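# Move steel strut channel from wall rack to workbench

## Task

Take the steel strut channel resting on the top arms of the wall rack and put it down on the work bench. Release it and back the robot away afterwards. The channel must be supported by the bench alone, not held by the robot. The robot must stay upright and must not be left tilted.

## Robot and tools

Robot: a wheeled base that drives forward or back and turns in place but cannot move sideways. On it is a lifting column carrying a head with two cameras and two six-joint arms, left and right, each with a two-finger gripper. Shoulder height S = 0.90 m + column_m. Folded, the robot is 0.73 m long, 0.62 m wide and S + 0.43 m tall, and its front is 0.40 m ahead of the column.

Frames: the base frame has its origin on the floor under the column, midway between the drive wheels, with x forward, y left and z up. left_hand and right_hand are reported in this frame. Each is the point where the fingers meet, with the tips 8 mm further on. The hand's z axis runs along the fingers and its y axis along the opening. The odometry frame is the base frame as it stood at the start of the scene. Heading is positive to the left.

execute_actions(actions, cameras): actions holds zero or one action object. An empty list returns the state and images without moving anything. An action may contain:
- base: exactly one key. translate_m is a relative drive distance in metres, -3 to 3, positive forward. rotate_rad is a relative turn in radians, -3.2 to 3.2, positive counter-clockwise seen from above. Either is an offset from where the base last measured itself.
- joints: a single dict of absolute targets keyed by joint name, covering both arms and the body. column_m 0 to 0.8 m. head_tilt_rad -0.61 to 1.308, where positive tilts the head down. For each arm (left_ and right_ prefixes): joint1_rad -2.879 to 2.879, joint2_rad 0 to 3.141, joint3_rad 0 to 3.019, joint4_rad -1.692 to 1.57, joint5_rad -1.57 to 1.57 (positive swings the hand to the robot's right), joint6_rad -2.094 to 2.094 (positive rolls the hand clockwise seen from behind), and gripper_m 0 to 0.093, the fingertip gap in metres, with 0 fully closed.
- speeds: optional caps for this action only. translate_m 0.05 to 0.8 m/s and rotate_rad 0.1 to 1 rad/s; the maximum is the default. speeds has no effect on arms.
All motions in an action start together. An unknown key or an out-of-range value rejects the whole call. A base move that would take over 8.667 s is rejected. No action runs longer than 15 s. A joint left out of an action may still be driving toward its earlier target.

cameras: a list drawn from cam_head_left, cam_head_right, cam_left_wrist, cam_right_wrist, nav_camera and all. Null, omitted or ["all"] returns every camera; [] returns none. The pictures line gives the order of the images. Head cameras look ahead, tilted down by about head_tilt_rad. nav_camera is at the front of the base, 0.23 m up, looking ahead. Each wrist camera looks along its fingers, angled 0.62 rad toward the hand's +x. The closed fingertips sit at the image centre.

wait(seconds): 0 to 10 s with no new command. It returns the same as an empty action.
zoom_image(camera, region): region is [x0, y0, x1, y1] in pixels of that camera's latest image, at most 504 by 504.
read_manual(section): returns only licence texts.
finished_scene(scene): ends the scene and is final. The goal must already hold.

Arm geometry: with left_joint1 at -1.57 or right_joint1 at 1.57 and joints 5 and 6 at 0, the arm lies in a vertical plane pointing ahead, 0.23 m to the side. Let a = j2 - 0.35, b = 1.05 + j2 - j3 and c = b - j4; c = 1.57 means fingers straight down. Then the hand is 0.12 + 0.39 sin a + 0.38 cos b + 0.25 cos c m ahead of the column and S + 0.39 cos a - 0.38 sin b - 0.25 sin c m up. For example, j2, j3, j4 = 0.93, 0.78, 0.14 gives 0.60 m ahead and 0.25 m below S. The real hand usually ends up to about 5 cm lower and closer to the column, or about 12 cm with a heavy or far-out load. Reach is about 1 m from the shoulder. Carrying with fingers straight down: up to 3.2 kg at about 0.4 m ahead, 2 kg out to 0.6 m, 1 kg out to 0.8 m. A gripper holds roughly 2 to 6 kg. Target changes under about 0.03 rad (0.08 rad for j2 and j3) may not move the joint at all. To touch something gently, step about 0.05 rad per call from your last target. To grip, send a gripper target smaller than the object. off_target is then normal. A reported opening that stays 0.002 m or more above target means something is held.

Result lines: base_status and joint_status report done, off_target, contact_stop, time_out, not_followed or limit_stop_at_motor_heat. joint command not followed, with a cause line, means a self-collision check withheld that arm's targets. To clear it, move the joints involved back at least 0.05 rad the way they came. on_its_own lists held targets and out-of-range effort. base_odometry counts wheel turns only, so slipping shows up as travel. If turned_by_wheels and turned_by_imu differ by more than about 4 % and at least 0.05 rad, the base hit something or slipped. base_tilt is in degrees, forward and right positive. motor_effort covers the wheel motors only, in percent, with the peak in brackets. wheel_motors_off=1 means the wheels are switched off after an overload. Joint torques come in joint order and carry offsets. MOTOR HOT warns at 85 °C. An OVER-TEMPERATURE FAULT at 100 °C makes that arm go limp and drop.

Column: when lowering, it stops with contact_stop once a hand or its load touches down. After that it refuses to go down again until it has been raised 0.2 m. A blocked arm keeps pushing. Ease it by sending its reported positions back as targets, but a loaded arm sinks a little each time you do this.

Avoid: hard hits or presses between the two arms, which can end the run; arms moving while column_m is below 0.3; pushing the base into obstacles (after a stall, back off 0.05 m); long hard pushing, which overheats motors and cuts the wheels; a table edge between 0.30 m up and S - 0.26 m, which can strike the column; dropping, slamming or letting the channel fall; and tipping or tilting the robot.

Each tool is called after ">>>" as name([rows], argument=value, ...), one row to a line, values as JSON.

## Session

>>> execute_actions(actions=[])

Scene clock: 0.00 s.
Joint torques (N m, as the arm reports them, + toward a larger angle): no reading
base_odometry: x=+0.000 y=+0.000 heading=+0.000 (m, m, rad; odometry frame)
turned_by_wheels: +0.000 (rad since the last result)
turned_by_imu: +0.000 (rad since the last result)
base_tilt: forward=-0.4 right=-0.4 (deg)
base_status: not commanded
joint_positions: column_m=+0.556 head_tilt_rad=+0.886 left_joint1_rad=-1.588 left_joint2_rad=+0.904 left_joint3_rad=+0.376 left_joint4_rad=-0.915 left_joint5_rad=+0.025 left_joint6_rad=+0.088 left_gripper_m=+0.095 right_joint1_rad=+1.550 right_joint2_rad=+0.893 right_joint3_rad=+0.428 right_joint4_rad=-0.933 right_joint5_rad=-0.025 right_joint6_rad=+0.013 right_gripper_m=+0.094
joint_status: not commanded
wheel_motors_off: 0
motor_effort: left_wheel=+6 right_wheel=+1 (%)
left_hand: x=+0.1306 y=+0.2168 z=+1.2537 quat_wxyz=(+0.442, -0.041, -0.895, +0.036) (m; base frame)
right_hand: x=+0.1578 y=-0.2257 z=+1.2480 quat_wxyz=(+0.423, -0.020, -0.906, -0.003) (m; base frame)
pictures: cam_head_left, cam_head_right, cam_left_wrist, cam_right_wrist, nav_camera
Images, in order (width x height): cam_head_left 896x504, cam_head_right 896x504, cam_left_wrist 616x616, cam_right_wrist 616x616, nav_camera 896x504.

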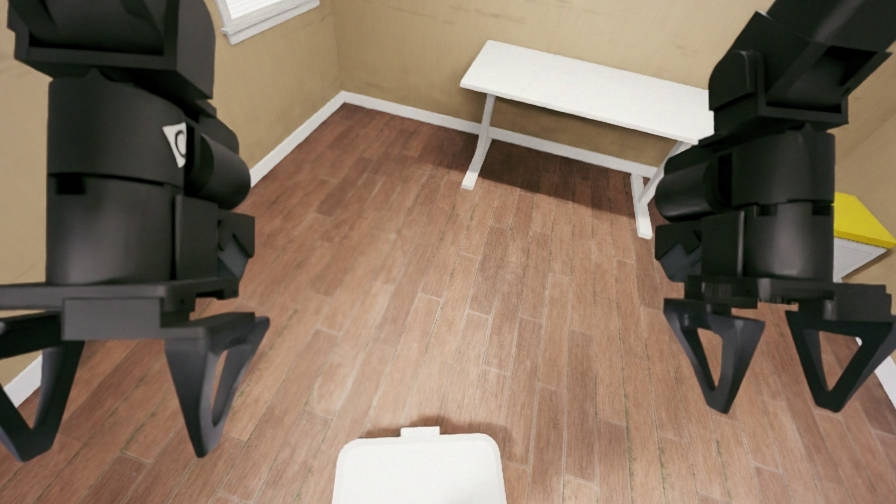

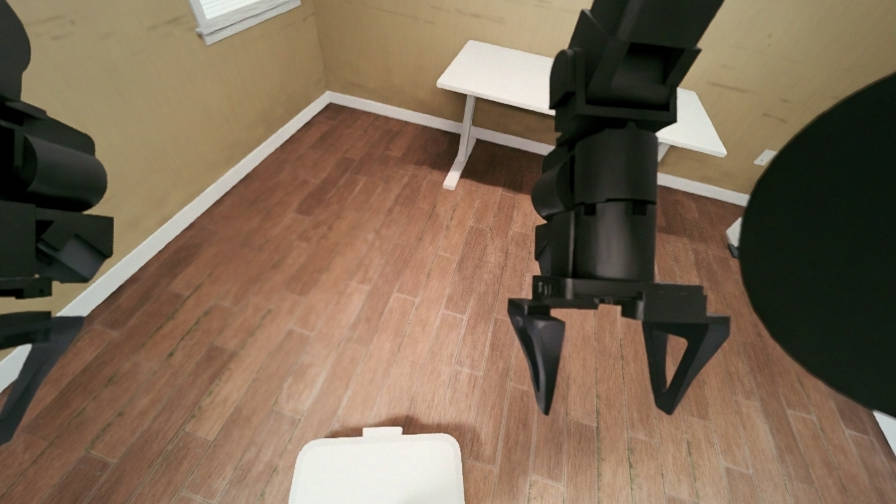

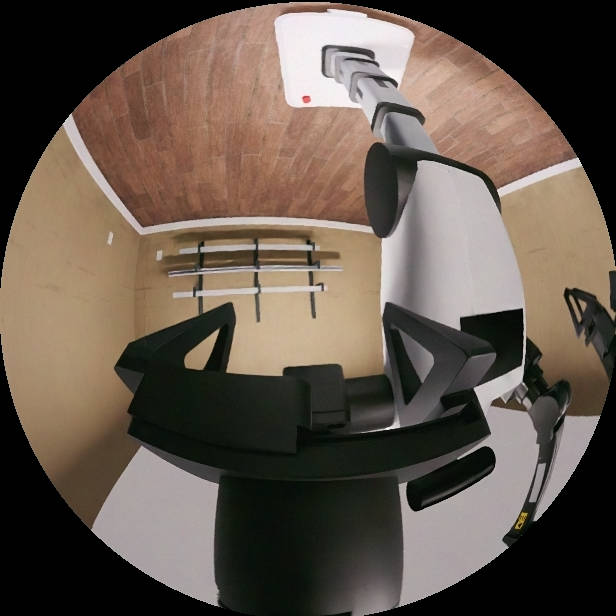

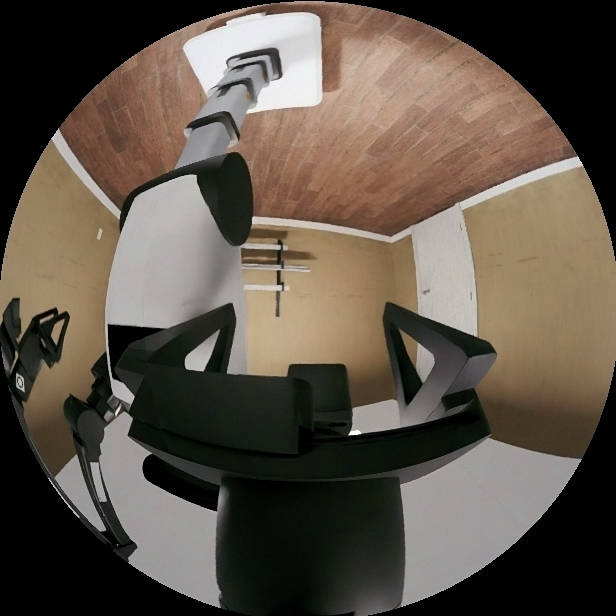

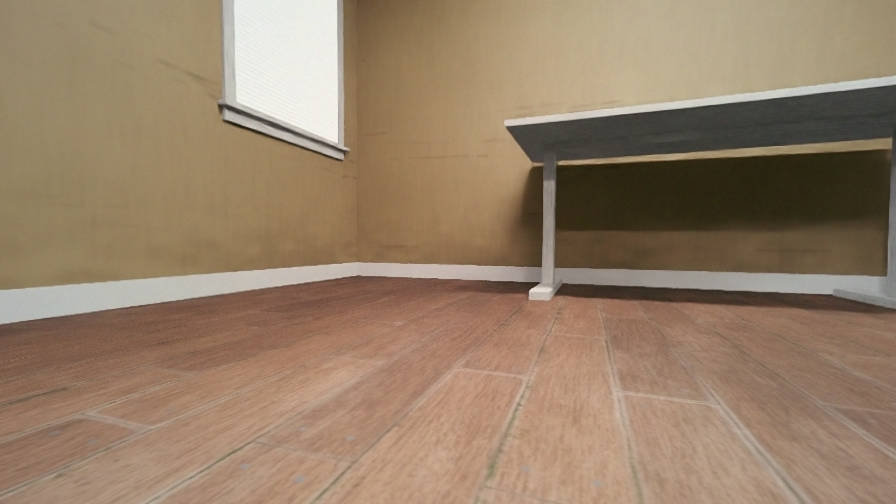

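>>> execute_actions([
  {"base": {"rotate_rad": 2.83}, "joints": {"head_tilt_rad": 0.4, "column_m": 0.6, "left_joint1_rad": -1.57, "left_joint2_rad": 1.12, "left_joint3_rad": 0.675, "left_joint4_rad": -0.07, "left_joint5_rad": 0, "left_joint6_rad": 1.57, "right_joint1_rad": 1.57, "right_joint2_rad": 1.12, "right_joint3_rad": 0.675, "right_joint4_rad": -0.07, "right_joint5_rad": 0, "right_joint6_rad": -1.57}},
], cameras=["cam_head_left", "cam_head_right", "nav_camera"])

Scene clock: 8.33 s.
Joint torques (N m, as the arm reports them, + toward a larger angle): left_arm=[ -1.34 -11.54   1.02   0.67   0.04   0.11] | right_arm=[  0.21 -12.17   0.84   0.64   0.03  -0.19]
base_odometry: x=+0.000 y=+0.000 heading=+2.829 (m, m, rad; odometry frame)
turned_by_wheels: +2.829 (rad since the last result)
turned_by_imu: +2.802 (rad since the last result)
base_tilt: forward=-0.5 right=-0.3 (deg)
base_status: done
joint_positions: column_m=+0.600 head_tilt_rad=+0.418 left_joint1_rad=-1.573 left_joint2_rad=+1.123 left_joint3_rad=+0.680 left_joint4_rad=-0.081 left_joint5_rad=+0.004 left_joint6_rad=+1.563 left_gripper_m=+0.095 right_joint1_rad=+1.559 right_joint2_rad=+1.121 right_joint3_rad=+0.679 right_joint4_rad=-0.075 right_joint5_rad=-0.001 right_joint6_rad=-1.558 right_gripper_m=+0.095
joint_status: all done
wheel_motors_off: 0
motor_effort: left_wheel=-2(48) right_wheel=+4(55) (%)
left_hand: x=+0.4242 y=+0.2229 z=+1.1500 quat_wxyz=(-0.002, -0.705, -0.710, +0.002) (m; base frame)
right_hand: x=+0.4259 y=-0.2307 z=+1.1504 quat_wxyz=(+0.001, +0.701, -0.714, +0.005) (m; base frame)
pictures: cam_head_left, cam_head_right, nav_camera
Images, in order (width x height): cam_head_left 896x504, cam_head_right 896x504, nav_camera 896x504.

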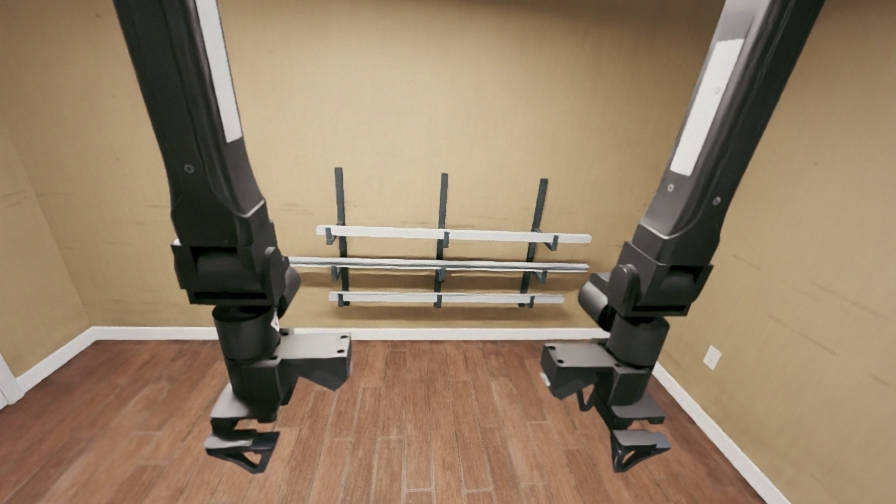

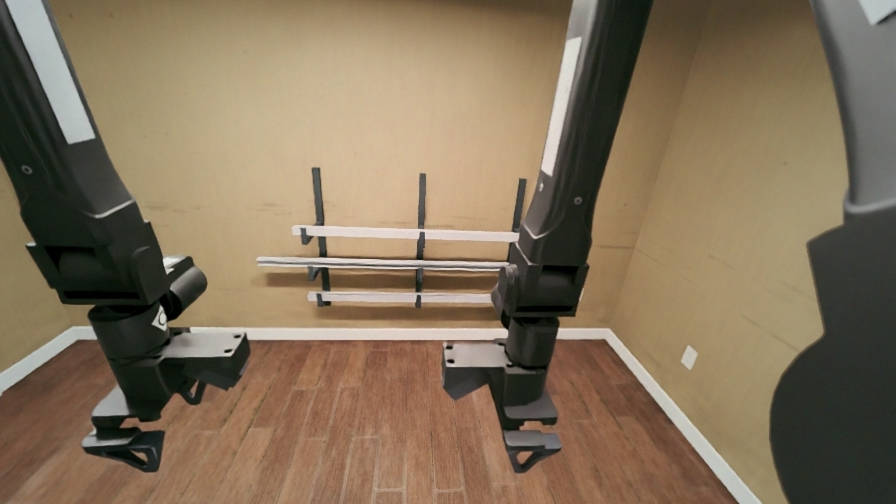

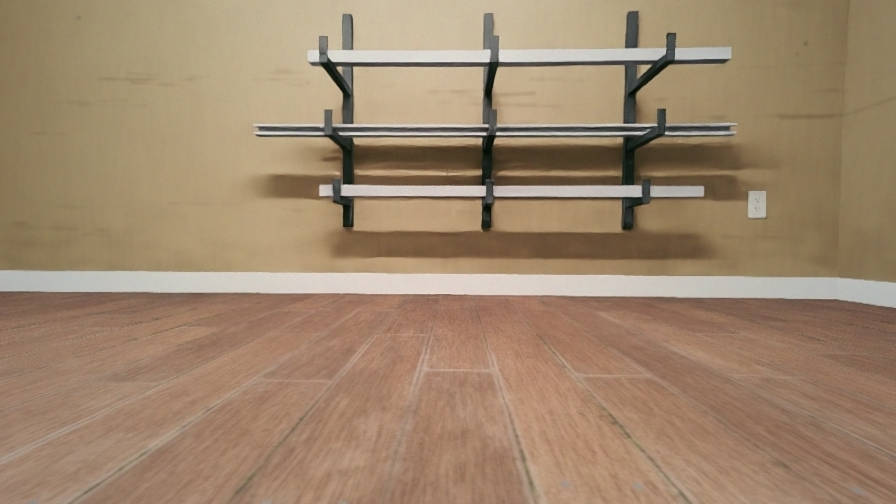

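>>> zoom_image(camera="nav_camera", region=[280, 0, 780, 320])

Region (280, 0, 780, 320) of nav_camera's 896x504 image, scaled by 1.008, with more detail than that image has; it fills the top 323 rows of this view, and the rest is white.

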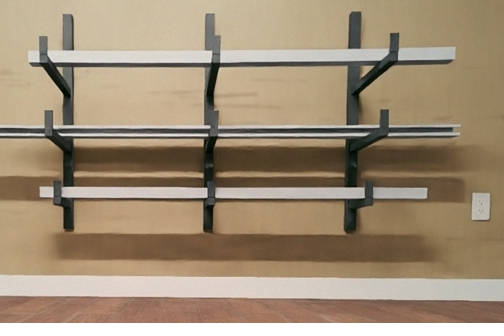

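>>> execute_actions([
  {"base": {"rotate_rad": -0.22}, "joints": {"head_tilt_rad": 0.8, "column_m": 0.55}},
], cameras=[])

>>> execute_actions([
  {"base": {"translate_m": 1.15}, "joints": {"column_m": 0.5}},
], cameras=[])

>>> execute_actions([
  {"base": {"rotate_rad": 0.2}},
])

Scene clock: 17.63 s.
Joint torques (N m, as the arm reports them, + toward a larger angle): left_arm=[ -1.4  -12.03   1.13   0.71   0.06   0.1 ] | right_arm=[  0.02 -11.21   1.07   0.56   0.02  -0.2 ]
base_odometry: x=+0.000 y=+0.000 heading=+2.610 (m, m, rad; odometry frame)
turned_by_wheels: -0.219 (rad since the last result)
turned_by_imu: -0.219 (rad since the last result)
base_tilt: forward=-0.5 right=-0.3 (deg)
base_status: done
joint_positions: column_m=+0.550 head_tilt_rad=+0.802 left_joint1_rad=-1.573 left_joint2_rad=+1.123 left_joint3_rad=+0.679 left_joint4_rad=-0.081 left_joint5_rad=+0.004 left_joint6_rad=+1.563 left_gripper_m=+0.095 right_joint1_rad=+1.560 right_joint2_rad=+1.121 right_joint3_rad=+0.678 right_joint4_rad=-0.075 right_joint5_rad=-0.001 right_joint6_rad=-1.558 right_gripper_m=+0.095
joint_status: all done
wheel_motors_off: 0
motor_effort: left_wheel=+3(24) right_wheel=-4(35) (%)
left_hand: x=+0.4237 y=+0.2229 z=+1.1001 quat_wxyz=(-0.002, -0.705, -0.710, +0.002) (m; base frame)
right_hand: x=+0.4247 y=-0.2306 z=+1.1005 quat_wxyz=(+0.001, +0.701, -0.714, +0.005) (m; base frame)
pictures: none
No camera images: the call's "cameras" was empty. Leave "cameras" out to get every camera's image.

Scene clock: 21.23 s.
Joint torques (N m, as the arm reports them, + toward a larger angle): left_arm=[ -1.4  -11.7    1.44   0.67   0.06   0.11] | right_arm=[  0.24 -12.18   1.12   0.52   0.01  -0.19]
base_odometry: x=-0.992 y=+0.583 heading=+2.611 (m, m, rad; odometry frame)
turned_by_wheels: +0.001 (rad since the last result)
turned_by_imu: -0.002 (rad since the last result)
base_tilt: forward=-0.5 right=-0.3 (deg)
base_status: done
joint_positions: column_m=+0.500 head_tilt_rad=+0.803 left_joint1_rad=-1.573 left_joint2_rad=+1.122 left_joint3_rad=+0.676 left_joint4_rad=-0.081 left_joint5_rad=+0.004 left_joint6_rad=+1.563 left_gripper_m=+0.095 right_joint1_rad=+1.560 right_joint2_rad=+1.121 right_joint3_rad=+0.676 right_joint4_rad=-0.075 right_joint5_rad=-0.001 right_joint6_rad=-1.558 right_gripper_m=+0.095
joint_status: all done
wheel_motors_off: 0
motor_effort: left_wheel=+1(59) right_wheel=-2(56) (%)
left_hand: x=+0.4222 y=+0.2229 z=+1.0503 quat_wxyz=(-0.001, -0.705, -0.710, +0.003) (m; base frame)
right_hand: x=+0.4240 y=-0.2306 z=+1.0505 quat_wxyz=(+0.002, +0.701, -0.714, +0.004) (m; base frame)
pictures: none
No camera images: the call's "cameras" was empty. Leave "cameras" out to get every camera's image.

Scene clock: 22.50 s.
Joint torques (N m, as the arm reports them, + toward a larger angle): left_arm=[ -1.63 -11.58   1.33   0.72   0.05   0.1 ] | right_arm=[  0.06 -11.94   1.02   0.64   0.01  -0.2 ]
base_odometry: x=-0.992 y=+0.583 heading=+2.809 (m, m, rad; odometry frame)
turned_by_wheels: +0.199 (rad since the last result)
turned_by_imu: +0.196 (rad since the last result)
base_tilt: forward=-0.5 right=-0.3 (deg)
base_status: done
joint_positions: column_m=+0.500 head_tilt_rad=+0.803 left_joint1_rad=-1.573 left_joint2_rad=+1.122 left_joint3_rad=+0.676 left_joint4_rad=-0.081 left_joint5_rad=+0.004 left_joint6_rad=+1.563 left_gripper_m=+0.095 right_joint1_rad=+1.560 right_joint2_rad=+1.121 right_joint3_rad=+0.676 right_joint4_rad=-0.075 right_joint5_rad=-0.001 right_joint6_rad=-1.558 right_gripper_m=+0.095
joint_status: not commanded
wheel_motors_off: 0
motor_effort: left_wheel=-2(50) right_wheel=+0(47) (%)
left_hand: x=+0.4222 y=+0.2229 z=+1.0503 quat_wxyz=(-0.001, -0.705, -0.710, +0.003) (m; base frame)
right_hand: x=+0.4240 y=-0.2304 z=+1.0505 quat_wxyz=(+0.002, +0.701, -0.713, +0.004) (m; base frame)
pictures: cam_head_left, cam_head_right, cam_left_wrist, cam_right_wrist, nav_camera
Images, in order (width x height): cam_head_left 896x504, cam_head_right 896x504, cam_left_wrist 616x616, cam_right_wrist 616x616, nav_camera 896x504.

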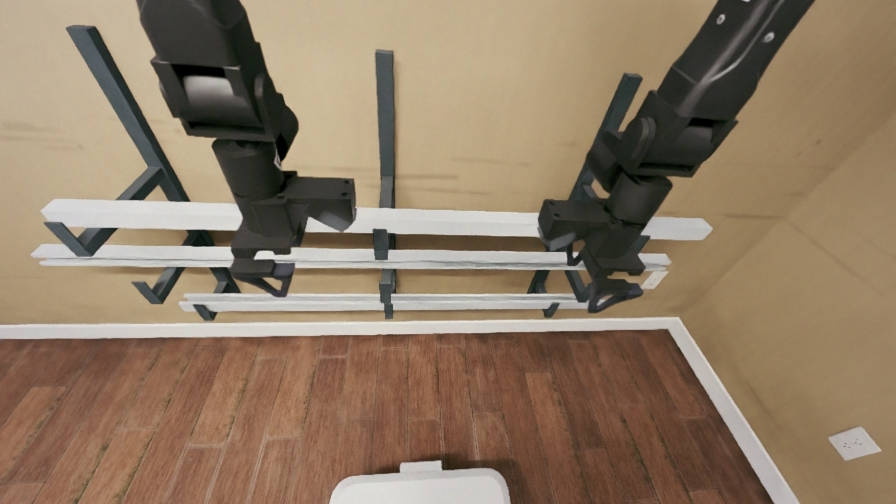

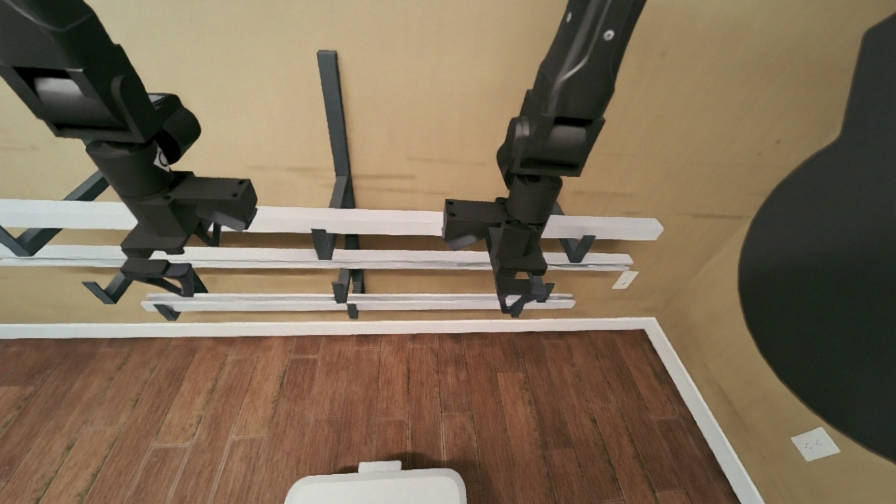

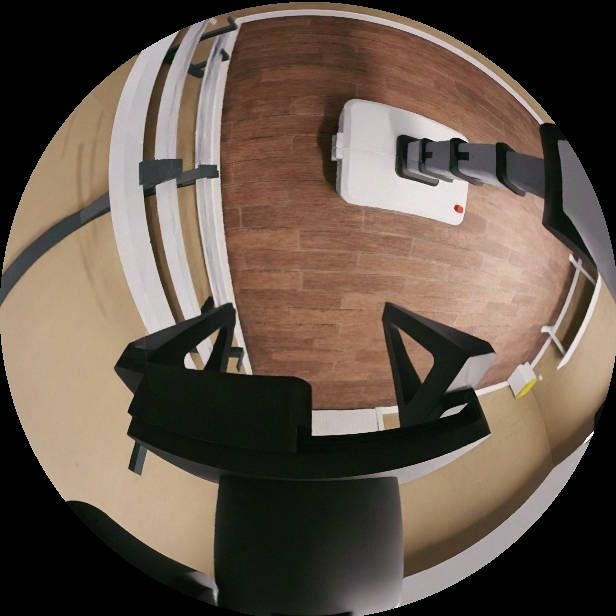

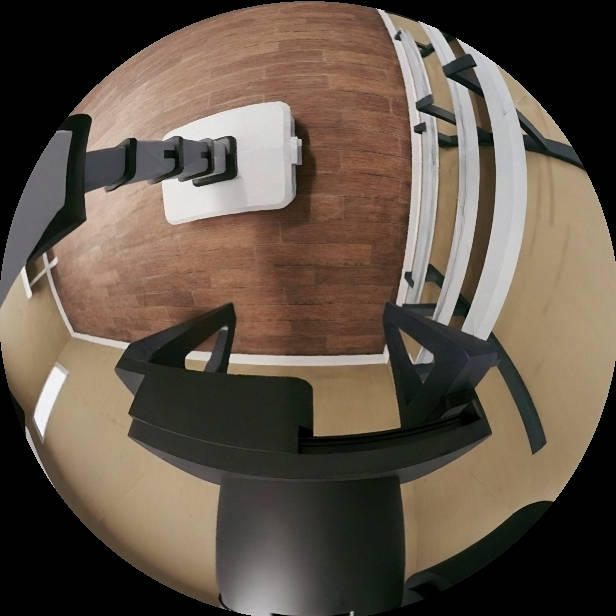

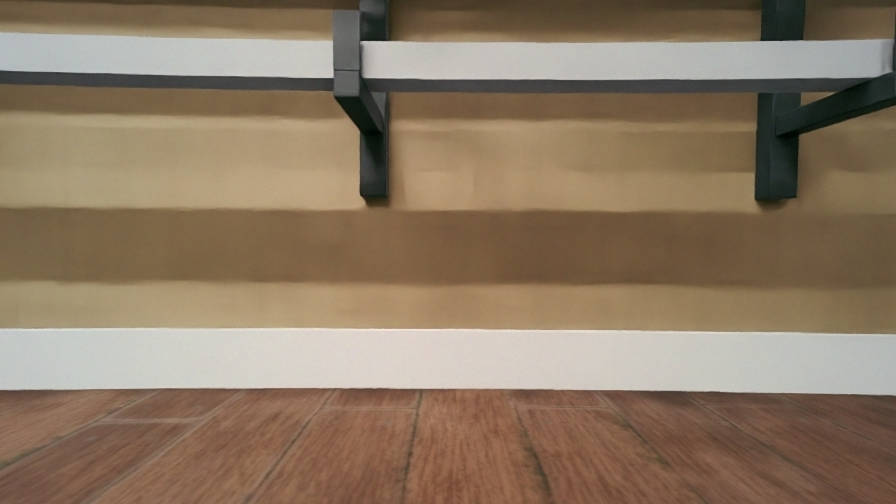

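>>> execute_actions([
  {"base": {"translate_m": 0.26}, "joints": {"head_tilt_rad": 1.0, "column_m": 0.45}, "speeds": {"translate_m": 0.4}},
], cameras=["cam_head_left", "cam_left_wrist", "cam_right_wrist", "nav_camera"])

Scene clock: 30.30 s.
Joint torques (N m, as the arm reports them, + toward a larger angle): left_arm=[ -1.62 -11.61   1.42   0.65   0.06   0.1 ] | right_arm=[  0.16 -12.16   1.07   0.65   0.01  -0.19]
base_odometry: x=-1.238 y=+0.667 heading=+2.810 (m, m, rad; odometry frame)
turned_by_wheels: +0.001 (rad since the last result)
turned_by_imu: +0.000 (rad since the last result)
base_tilt: forward=-0.5 right=-0.3 (deg)
base_status: done
joint_positions: column_m=+0.450 head_tilt_rad=+1.001 left_joint1_rad=-1.573 left_joint2_rad=+1.122 left_joint3_rad=+0.676 left_joint4_rad=-0.081 left_joint5_rad=+0.004 left_joint6_rad=+1.563 left_gripper_m=+0.095 right_joint1_rad=+1.560 right_joint2_rad=+1.121 right_joint3_rad=+0.677 right_joint4_rad=-0.075 right_joint5_rad=-0.001 right_joint6_rad=-1.558 right_gripper_m=+0.095
joint_status: all done
wheel_motors_off: 0
motor_effort: left_wheel=+0(48) right_wheel=+0(54) (%)
left_hand: x=+0.4225 y=+0.2229 z=+1.0003 quat_wxyz=(-0.001, -0.705, -0.710, +0.003) (m; base frame)
right_hand: x=+0.4242 y=-0.2304 z=+1.0005 quat_wxyz=(+0.002, +0.701, -0.713, +0.004) (m; base frame)
pictures: cam_head_left, cam_left_wrist, cam_right_wrist, nav_camera
Images, in order (width x height): cam_head_left 896x504, cam_left_wrist 616x616, cam_right_wrist 616x616, nav_camera 896x504.

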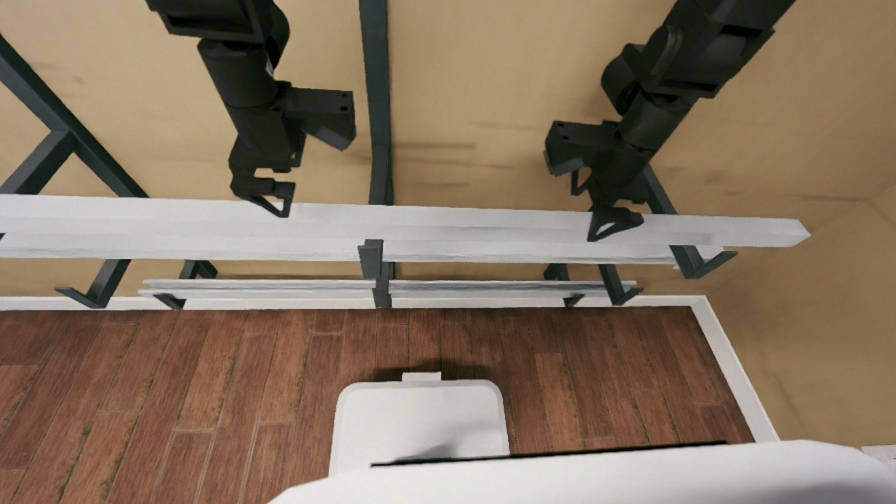

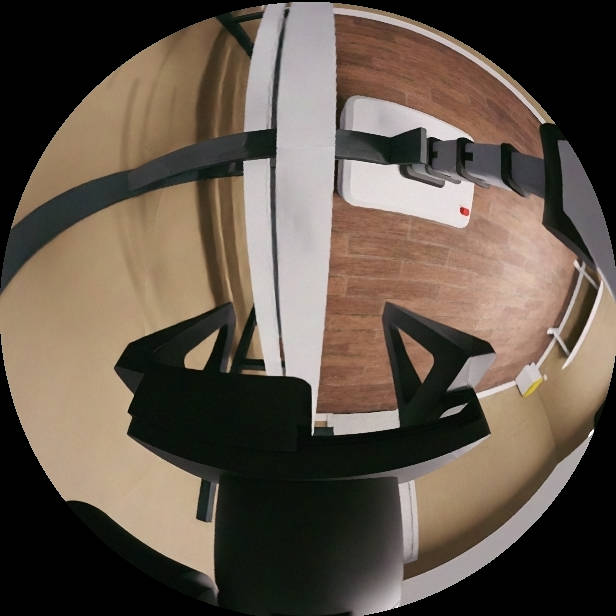

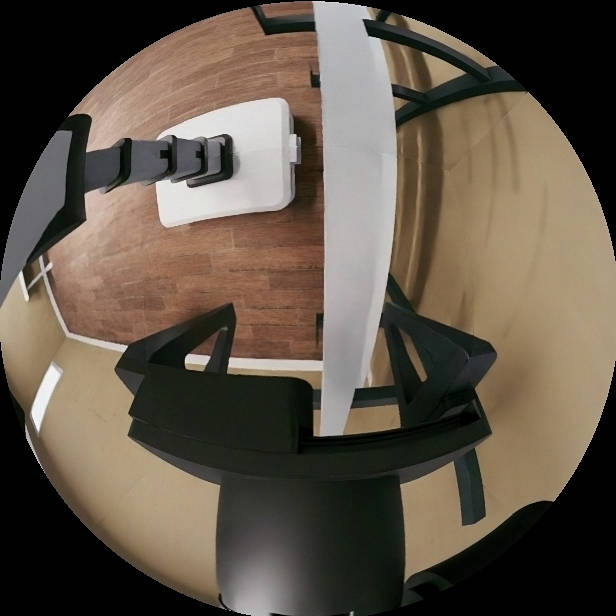

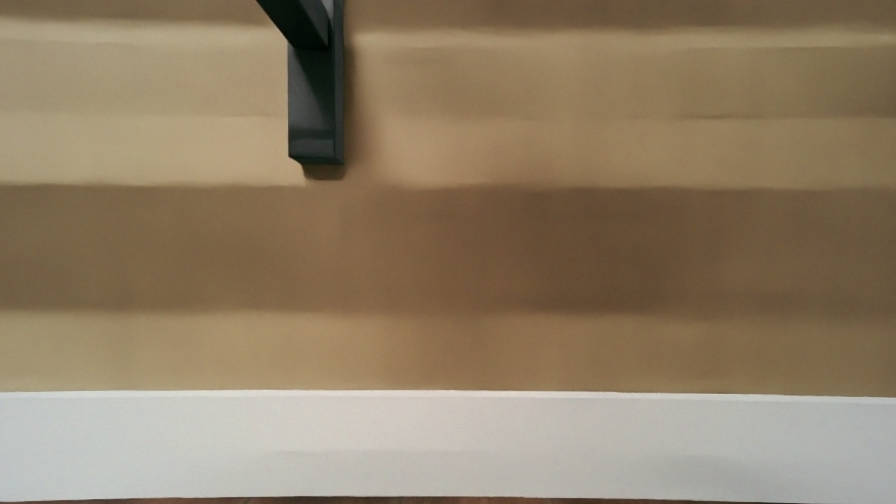

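>>> zoom_image(camera="cam_right_wrist", region=[200, 200, 450, 400])

>>> zoom_image(camera="cam_left_wrist", region=[200, 200, 450, 400])

Region (200, 200, 450, 400) of cam_right_wrist's 616x616 image, scaled by 2.016, with more detail than that image has; it fills the top 403 rows of this view, and the rest is white.

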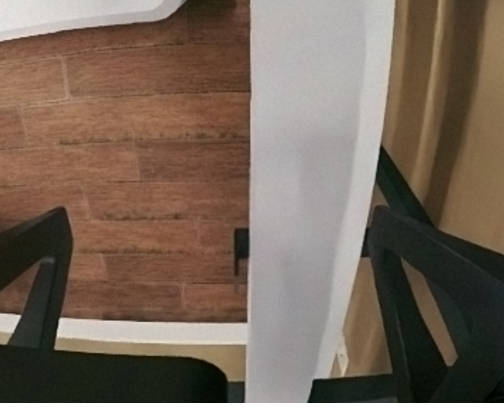

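Region (200, 200, 450, 400) of cam_left_wrist's 616x616 image, scaled by 2.016, with more detail than that image has; it fills the top 403 rows of this view, and the rest is white.

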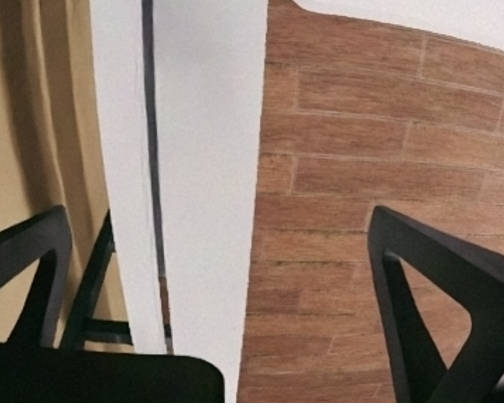

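>>> execute_actions([
  {"base": {"rotate_rad": 0.045}, "joints": {"column_m": 0.43}, "speeds": {"rotate_rad": 0.4}},
], cameras=[])

>>> execute_actions([
  {"base": {"translate_m": 0.02}, "joints": {"column_m": 0.415}, "speeds": {"translate_m": 0.2}},
], cameras=["cam_left_wrist", "cam_right_wrist"])

Scene clock: 37.13 s.
Joint torques (N m, as the arm reports them, + toward a larger angle): left_arm=[ -1.76 -12.11   1.42   0.73   0.05   0.11] | right_arm=[  0.27 -12.22   1.22   0.63   0.01  -0.19]
base_odometry: x=-1.238 y=+0.667 heading=+2.853 (m, m, rad; odometry frame)
turned_by_wheels: +0.043 (rad since the last result)
turned_by_imu: +0.041 (rad since the last result)
base_tilt: forward=-0.5 right=-0.3 (deg)
base_status: done
joint_positions: column_m=+0.430 head_tilt_rad=+1.001 left_joint1_rad=-1.573 left_joint2_rad=+1.122 left_joint3_rad=+0.676 left_joint4_rad=-0.081 left_joint5_rad=+0.004 left_joint6_rad=+1.563 left_gripper_m=+0.095 right_joint1_rad=+1.560 right_joint2_rad=+1.121 right_joint3_rad=+0.676 right_joint4_rad=-0.075 right_joint5_rad=-0.001 right_joint6_rad=-1.558 right_gripper_m=+0.095
joint_status: all done
wheel_motors_off: 0
motor_effort: left_wheel=-1(47) right_wheel=+1(60) (%)
left_hand: x=+0.4225 y=+0.2229 z=+0.9803 quat_wxyz=(-0.001, -0.705, -0.710, +0.003) (m; base frame)
right_hand: x=+0.4240 y=-0.2304 z=+0.9804 quat_wxyz=(+0.002, +0.701, -0.713, +0.004) (m; base frame)
pictures: none
No camera images: the call's "cameras" was empty. Leave "cameras" out to get every camera's image.

Scene clock: 38.20 s.
Joint torques (N m, as the arm reports them, + toward a larger angle): left_arm=[ -1.42 -11.68   1.41   0.68   0.07   0.11] | right_arm=[  0.03 -11.82   0.95   0.74   0.01  -0.19]
base_odometry: x=-1.257 y=+0.673 heading=+2.854 (m, m, rad; odometry frame)
turned_by_wheels: +0.001 (rad since the last result)
turned_by_imu: +0.001 (rad since the last result)
base_tilt: forward=-0.5 right=-0.3 (deg)
base_status: done
joint_positions: column_m=+0.415 head_tilt_rad=+1.001 left_joint1_rad=-1.573 left_joint2_rad=+1.121 left_joint3_rad=+0.677 left_joint4_rad=-0.081 left_joint5_rad=+0.004 left_joint6_rad=+1.563 left_gripper_m=+0.095 right_joint1_rad=+1.561 right_joint2_rad=+1.121 right_joint3_rad=+0.676 right_joint4_rad=-0.075 right_joint5_rad=-0.001 right_joint6_rad=-1.558 right_gripper_m=+0.095
joint_status: all done
wheel_motors_off: 0
motor_effort: left_wheel=+1(48) right_wheel=-1(48) (%)
left_hand: x=+0.4228 y=+0.2229 z=+0.9655 quat_wxyz=(-0.001, -0.705, -0.710, +0.003) (m; base frame)
right_hand: x=+0.4237 y=-0.2302 z=+0.9655 quat_wxyz=(+0.002, +0.701, -0.713, +0.004) (m; base frame)
pictures: cam_left_wrist, cam_right_wrist
Images, in order (width x height): cam_left_wrist 616x616, cam_right_wrist 616x616.

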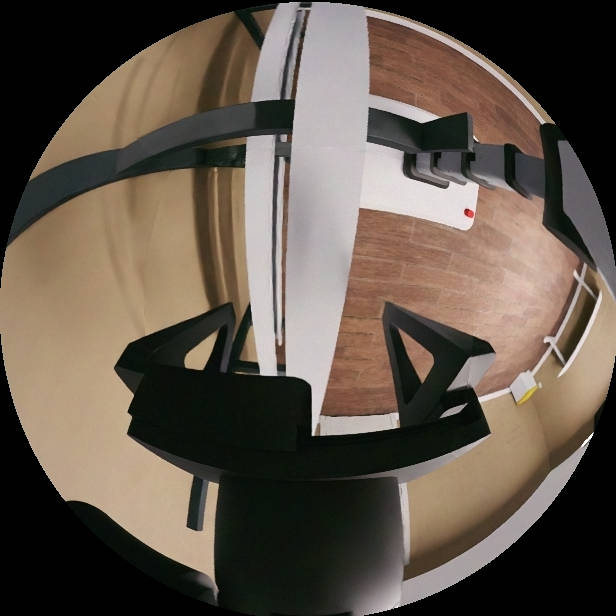

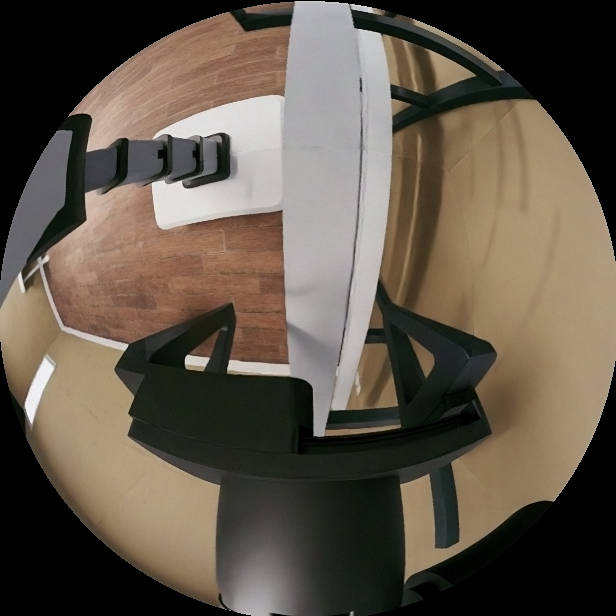

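>>> execute_actions([
  {"joints": {"column_m": 0.361}},
], cameras=["cam_left_wrist", "cam_right_wrist"])

>>> execute_actions([
  {"joints": {"left_gripper_m": 0.0, "right_gripper_m": 0.0}},
], cameras=["cam_head_left", "cam_left_wrist", "cam_right_wrist"])

Scene clock: 42.13 s.
Joint torques (N m, as the arm reports them, + toward a larger angle): left_arm=[ -1.5  -11.64   1.37   0.63   0.05   0.11] | right_arm=[  0.18 -12.09   1.01   0.6    0.01  -0.19]
base_odometry: x=-1.257 y=+0.673 heading=+2.854 (m, m, rad; odometry frame)
turned_by_wheels: +0.000 (rad since the last result)
turned_by_imu: -0.001 (rad since the last result)
base_tilt: forward=-0.5 right=-0.3 (deg)
base_status: not commanded
joint_positions: column_m=+0.361 head_tilt_rad=+1.001 left_joint1_rad=-1.573 left_joint2_rad=+1.121 left_joint3_rad=+0.677 left_joint4_rad=-0.081 left_joint5_rad=+0.004 left_joint6_rad=+1.563 left_gripper_m=+0.095 right_joint1_rad=+1.561 right_joint2_rad=+1.121 right_joint3_rad=+0.676 right_joint4_rad=-0.075 right_joint5_rad=-0.001 right_joint6_rad=-1.558 right_gripper_m=+0.095
joint_status: all done
wheel_motors_off: 0
motor_effort: left_wheel=+1(1) right_wheel=+0(1) (%)
left_hand: x=+0.4228 y=+0.2229 z=+0.9114 quat_wxyz=(-0.001, -0.705, -0.710, +0.003) (m; base frame)
right_hand: x=+0.4237 y=-0.2302 z=+0.9114 quat_wxyz=(+0.002, +0.701, -0.713, +0.004) (m; base frame)
pictures: cam_left_wrist, cam_right_wrist
Images, in order (width x height): cam_left_wrist 616x616, cam_right_wrist 616x616.

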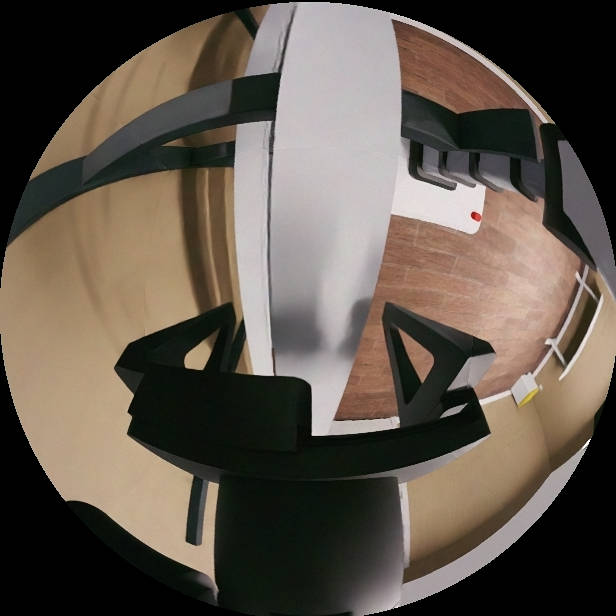

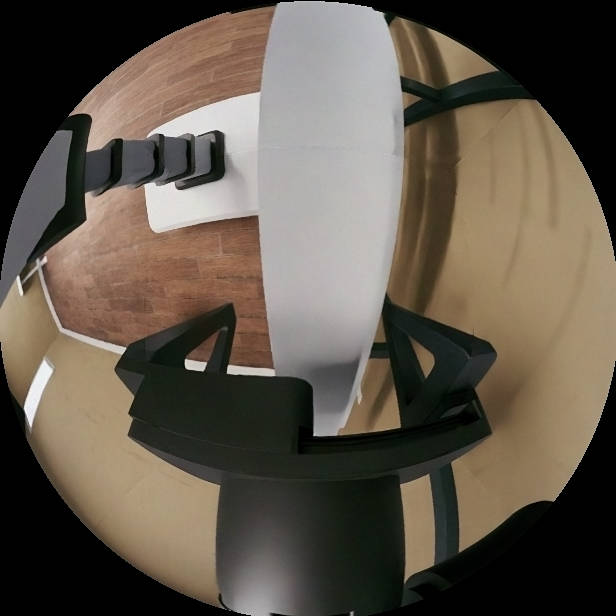

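Scene clock: 42.87 s.
Joint torques (N m, as the arm reports them, + toward a larger angle): left_arm=[ -1.59 -11.67   1.76   0.69   0.    -0.13] | right_arm=[  0.12 -12.12   0.82   0.31   0.01  -0.22]
base_odometry: x=-1.257 y=+0.673 heading=+2.854 (m, m, rad; odometry frame)
turned_by_wheels: +0.000 (rad since the last result)
turned_by_imu: +0.000 (rad since the last result)
base_tilt: forward=-0.5 right=-0.3 (deg)
base_status: not commanded
joint_positions: column_m=+0.361 head_tilt_rad=+1.001 left_joint1_rad=-1.573 left_joint2_rad=+1.123 left_joint3_rad=+0.672 left_joint4_rad=-0.082 left_joint5_rad=+0.005 left_joint6_rad=+1.585 left_gripper_m=+0.041 right_joint1_rad=+1.561 right_joint2_rad=+1.121 right_joint3_rad=+0.679 right_joint4_rad=-0.067 right_joint5_rad=-0.001 right_joint6_rad=-1.556 right_gripper_m=+0.041
joint_status: left_gripper_m off_target (ended at +0.041, target +0.000); right_gripper_m off_target (ended at +0.041, target +0.000)
wheel_motors_off: 0
motor_effort: left_wheel=+2(2) right_wheel=-1(0) (%)
left_hand: x=+0.4189 y=+0.2227 z=+0.9109 quat_wxyz=(+0.001, -0.712, -0.702, +0.006) (m; base frame)
right_hand: x=+0.4280 y=-0.2302 z=+0.9116 quat_wxyz=(-0.002, +0.700, -0.714, +0.008) (m; base frame)
pictures: cam_head_left, cam_left_wrist, cam_right_wrist
Images, in order (width x height): cam_head_left 896x504, cam_left_wrist 616x616, cam_right_wrist 616x616.

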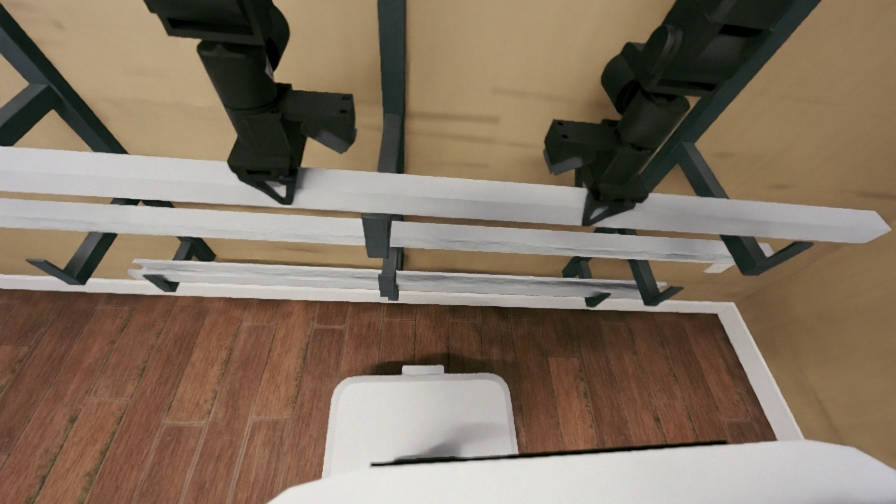

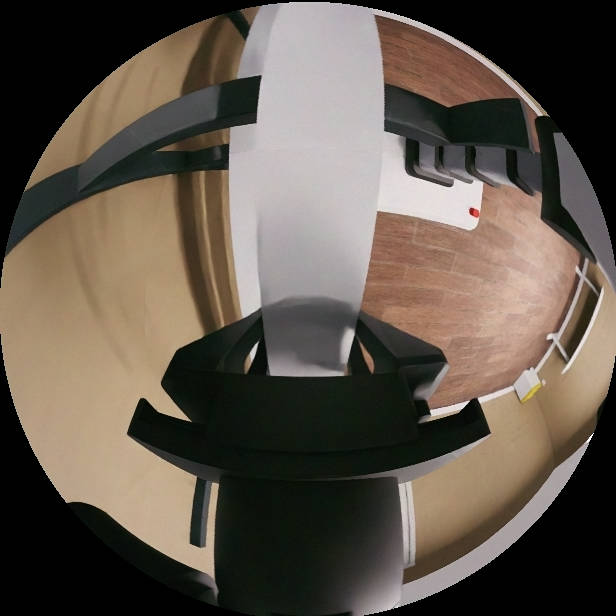

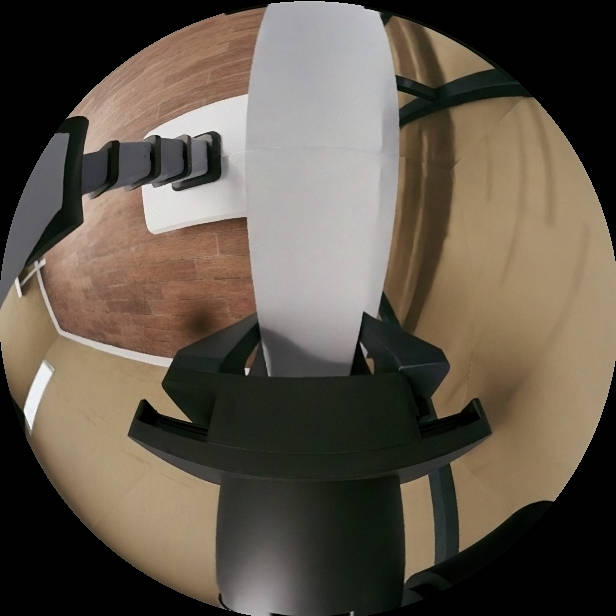

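>>> execute_actions([
  {"joints": {"column_m": 0.5}},
], cameras=["cam_head_left", "cam_left_wrist", "cam_right_wrist"])

Scene clock: 46.13 s.
Joint torques (N m, as the arm reports them, + toward a larger angle): left_arm=[ -1.61 -17.41   0.76   0.31  -0.03  -0.07] | right_arm=[  0.18 -16.74   0.48  -0.18  -0.06  -0.16]
base_odometry: x=-1.257 y=+0.673 heading=+2.854 (m, m, rad; odometry frame)
turned_by_wheels: +0.000 (rad since the last result)
turned_by_imu: +0.000 (rad since the last result)
base_tilt: forward=-0.5 right=-0.3 (deg)
base_status: not commanded
joint_positions: column_m=+0.500 head_tilt_rad=+1.001 left_joint1_rad=-1.573 left_joint2_rad=+1.192 left_joint3_rad=+0.672 left_joint4_rad=-0.077 left_joint5_rad=+0.005 left_joint6_rad=+1.580 left_gripper_m=+0.041 right_joint1_rad=+1.561 right_joint2_rad=+1.178 right_joint3_rad=+0.677 right_joint4_rad=-0.058 right_joint5_rad=+0.001 right_joint6_rad=-1.561 right_gripper_m=+0.041
joint_status: all done
wheel_motors_off: 0
motor_effort: left_wheel=+2(2) right_wheel=-2(2) (%)
left_hand: x=+0.3950 y=+0.2227 z=+1.0300 quat_wxyz=(+0.024, -0.710, -0.703, +0.029) (m; base frame)
right_hand: x=+0.4081 y=-0.2305 z=+1.0336 quat_wxyz=(+0.016, +0.702, -0.712, -0.009) (m; base frame)
pictures: cam_head_left, cam_left_wrist, cam_right_wrist
Images, in order (width x height): cam_head_left 896x504, cam_left_wrist 616x616, cam_right_wrist 616x616.

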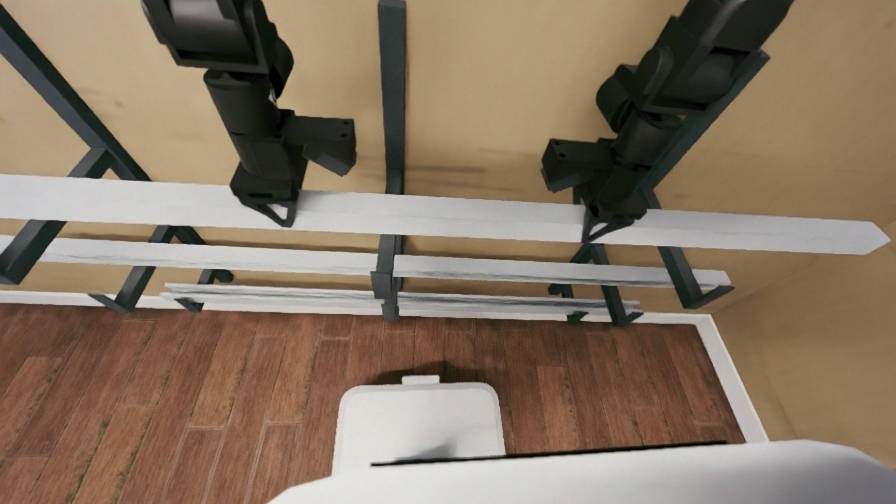

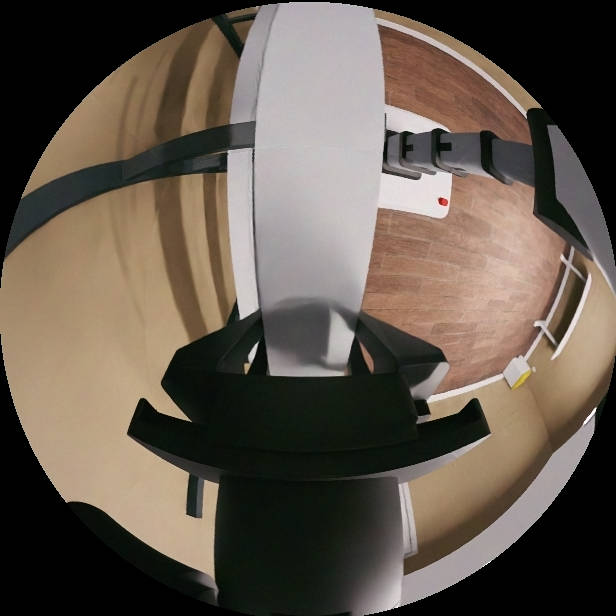

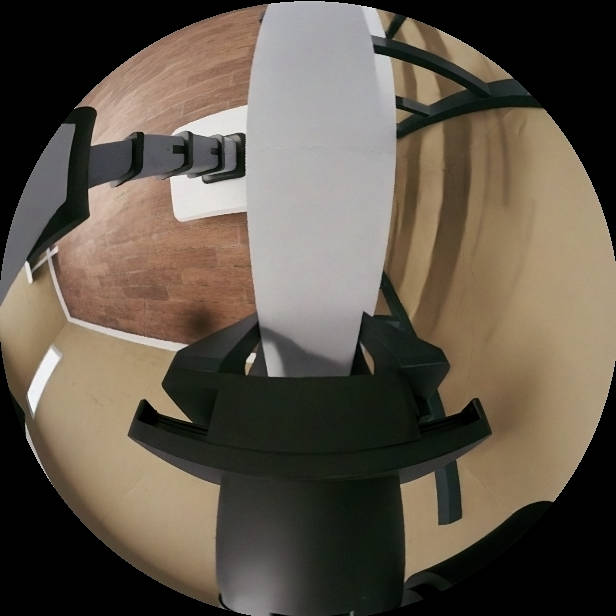

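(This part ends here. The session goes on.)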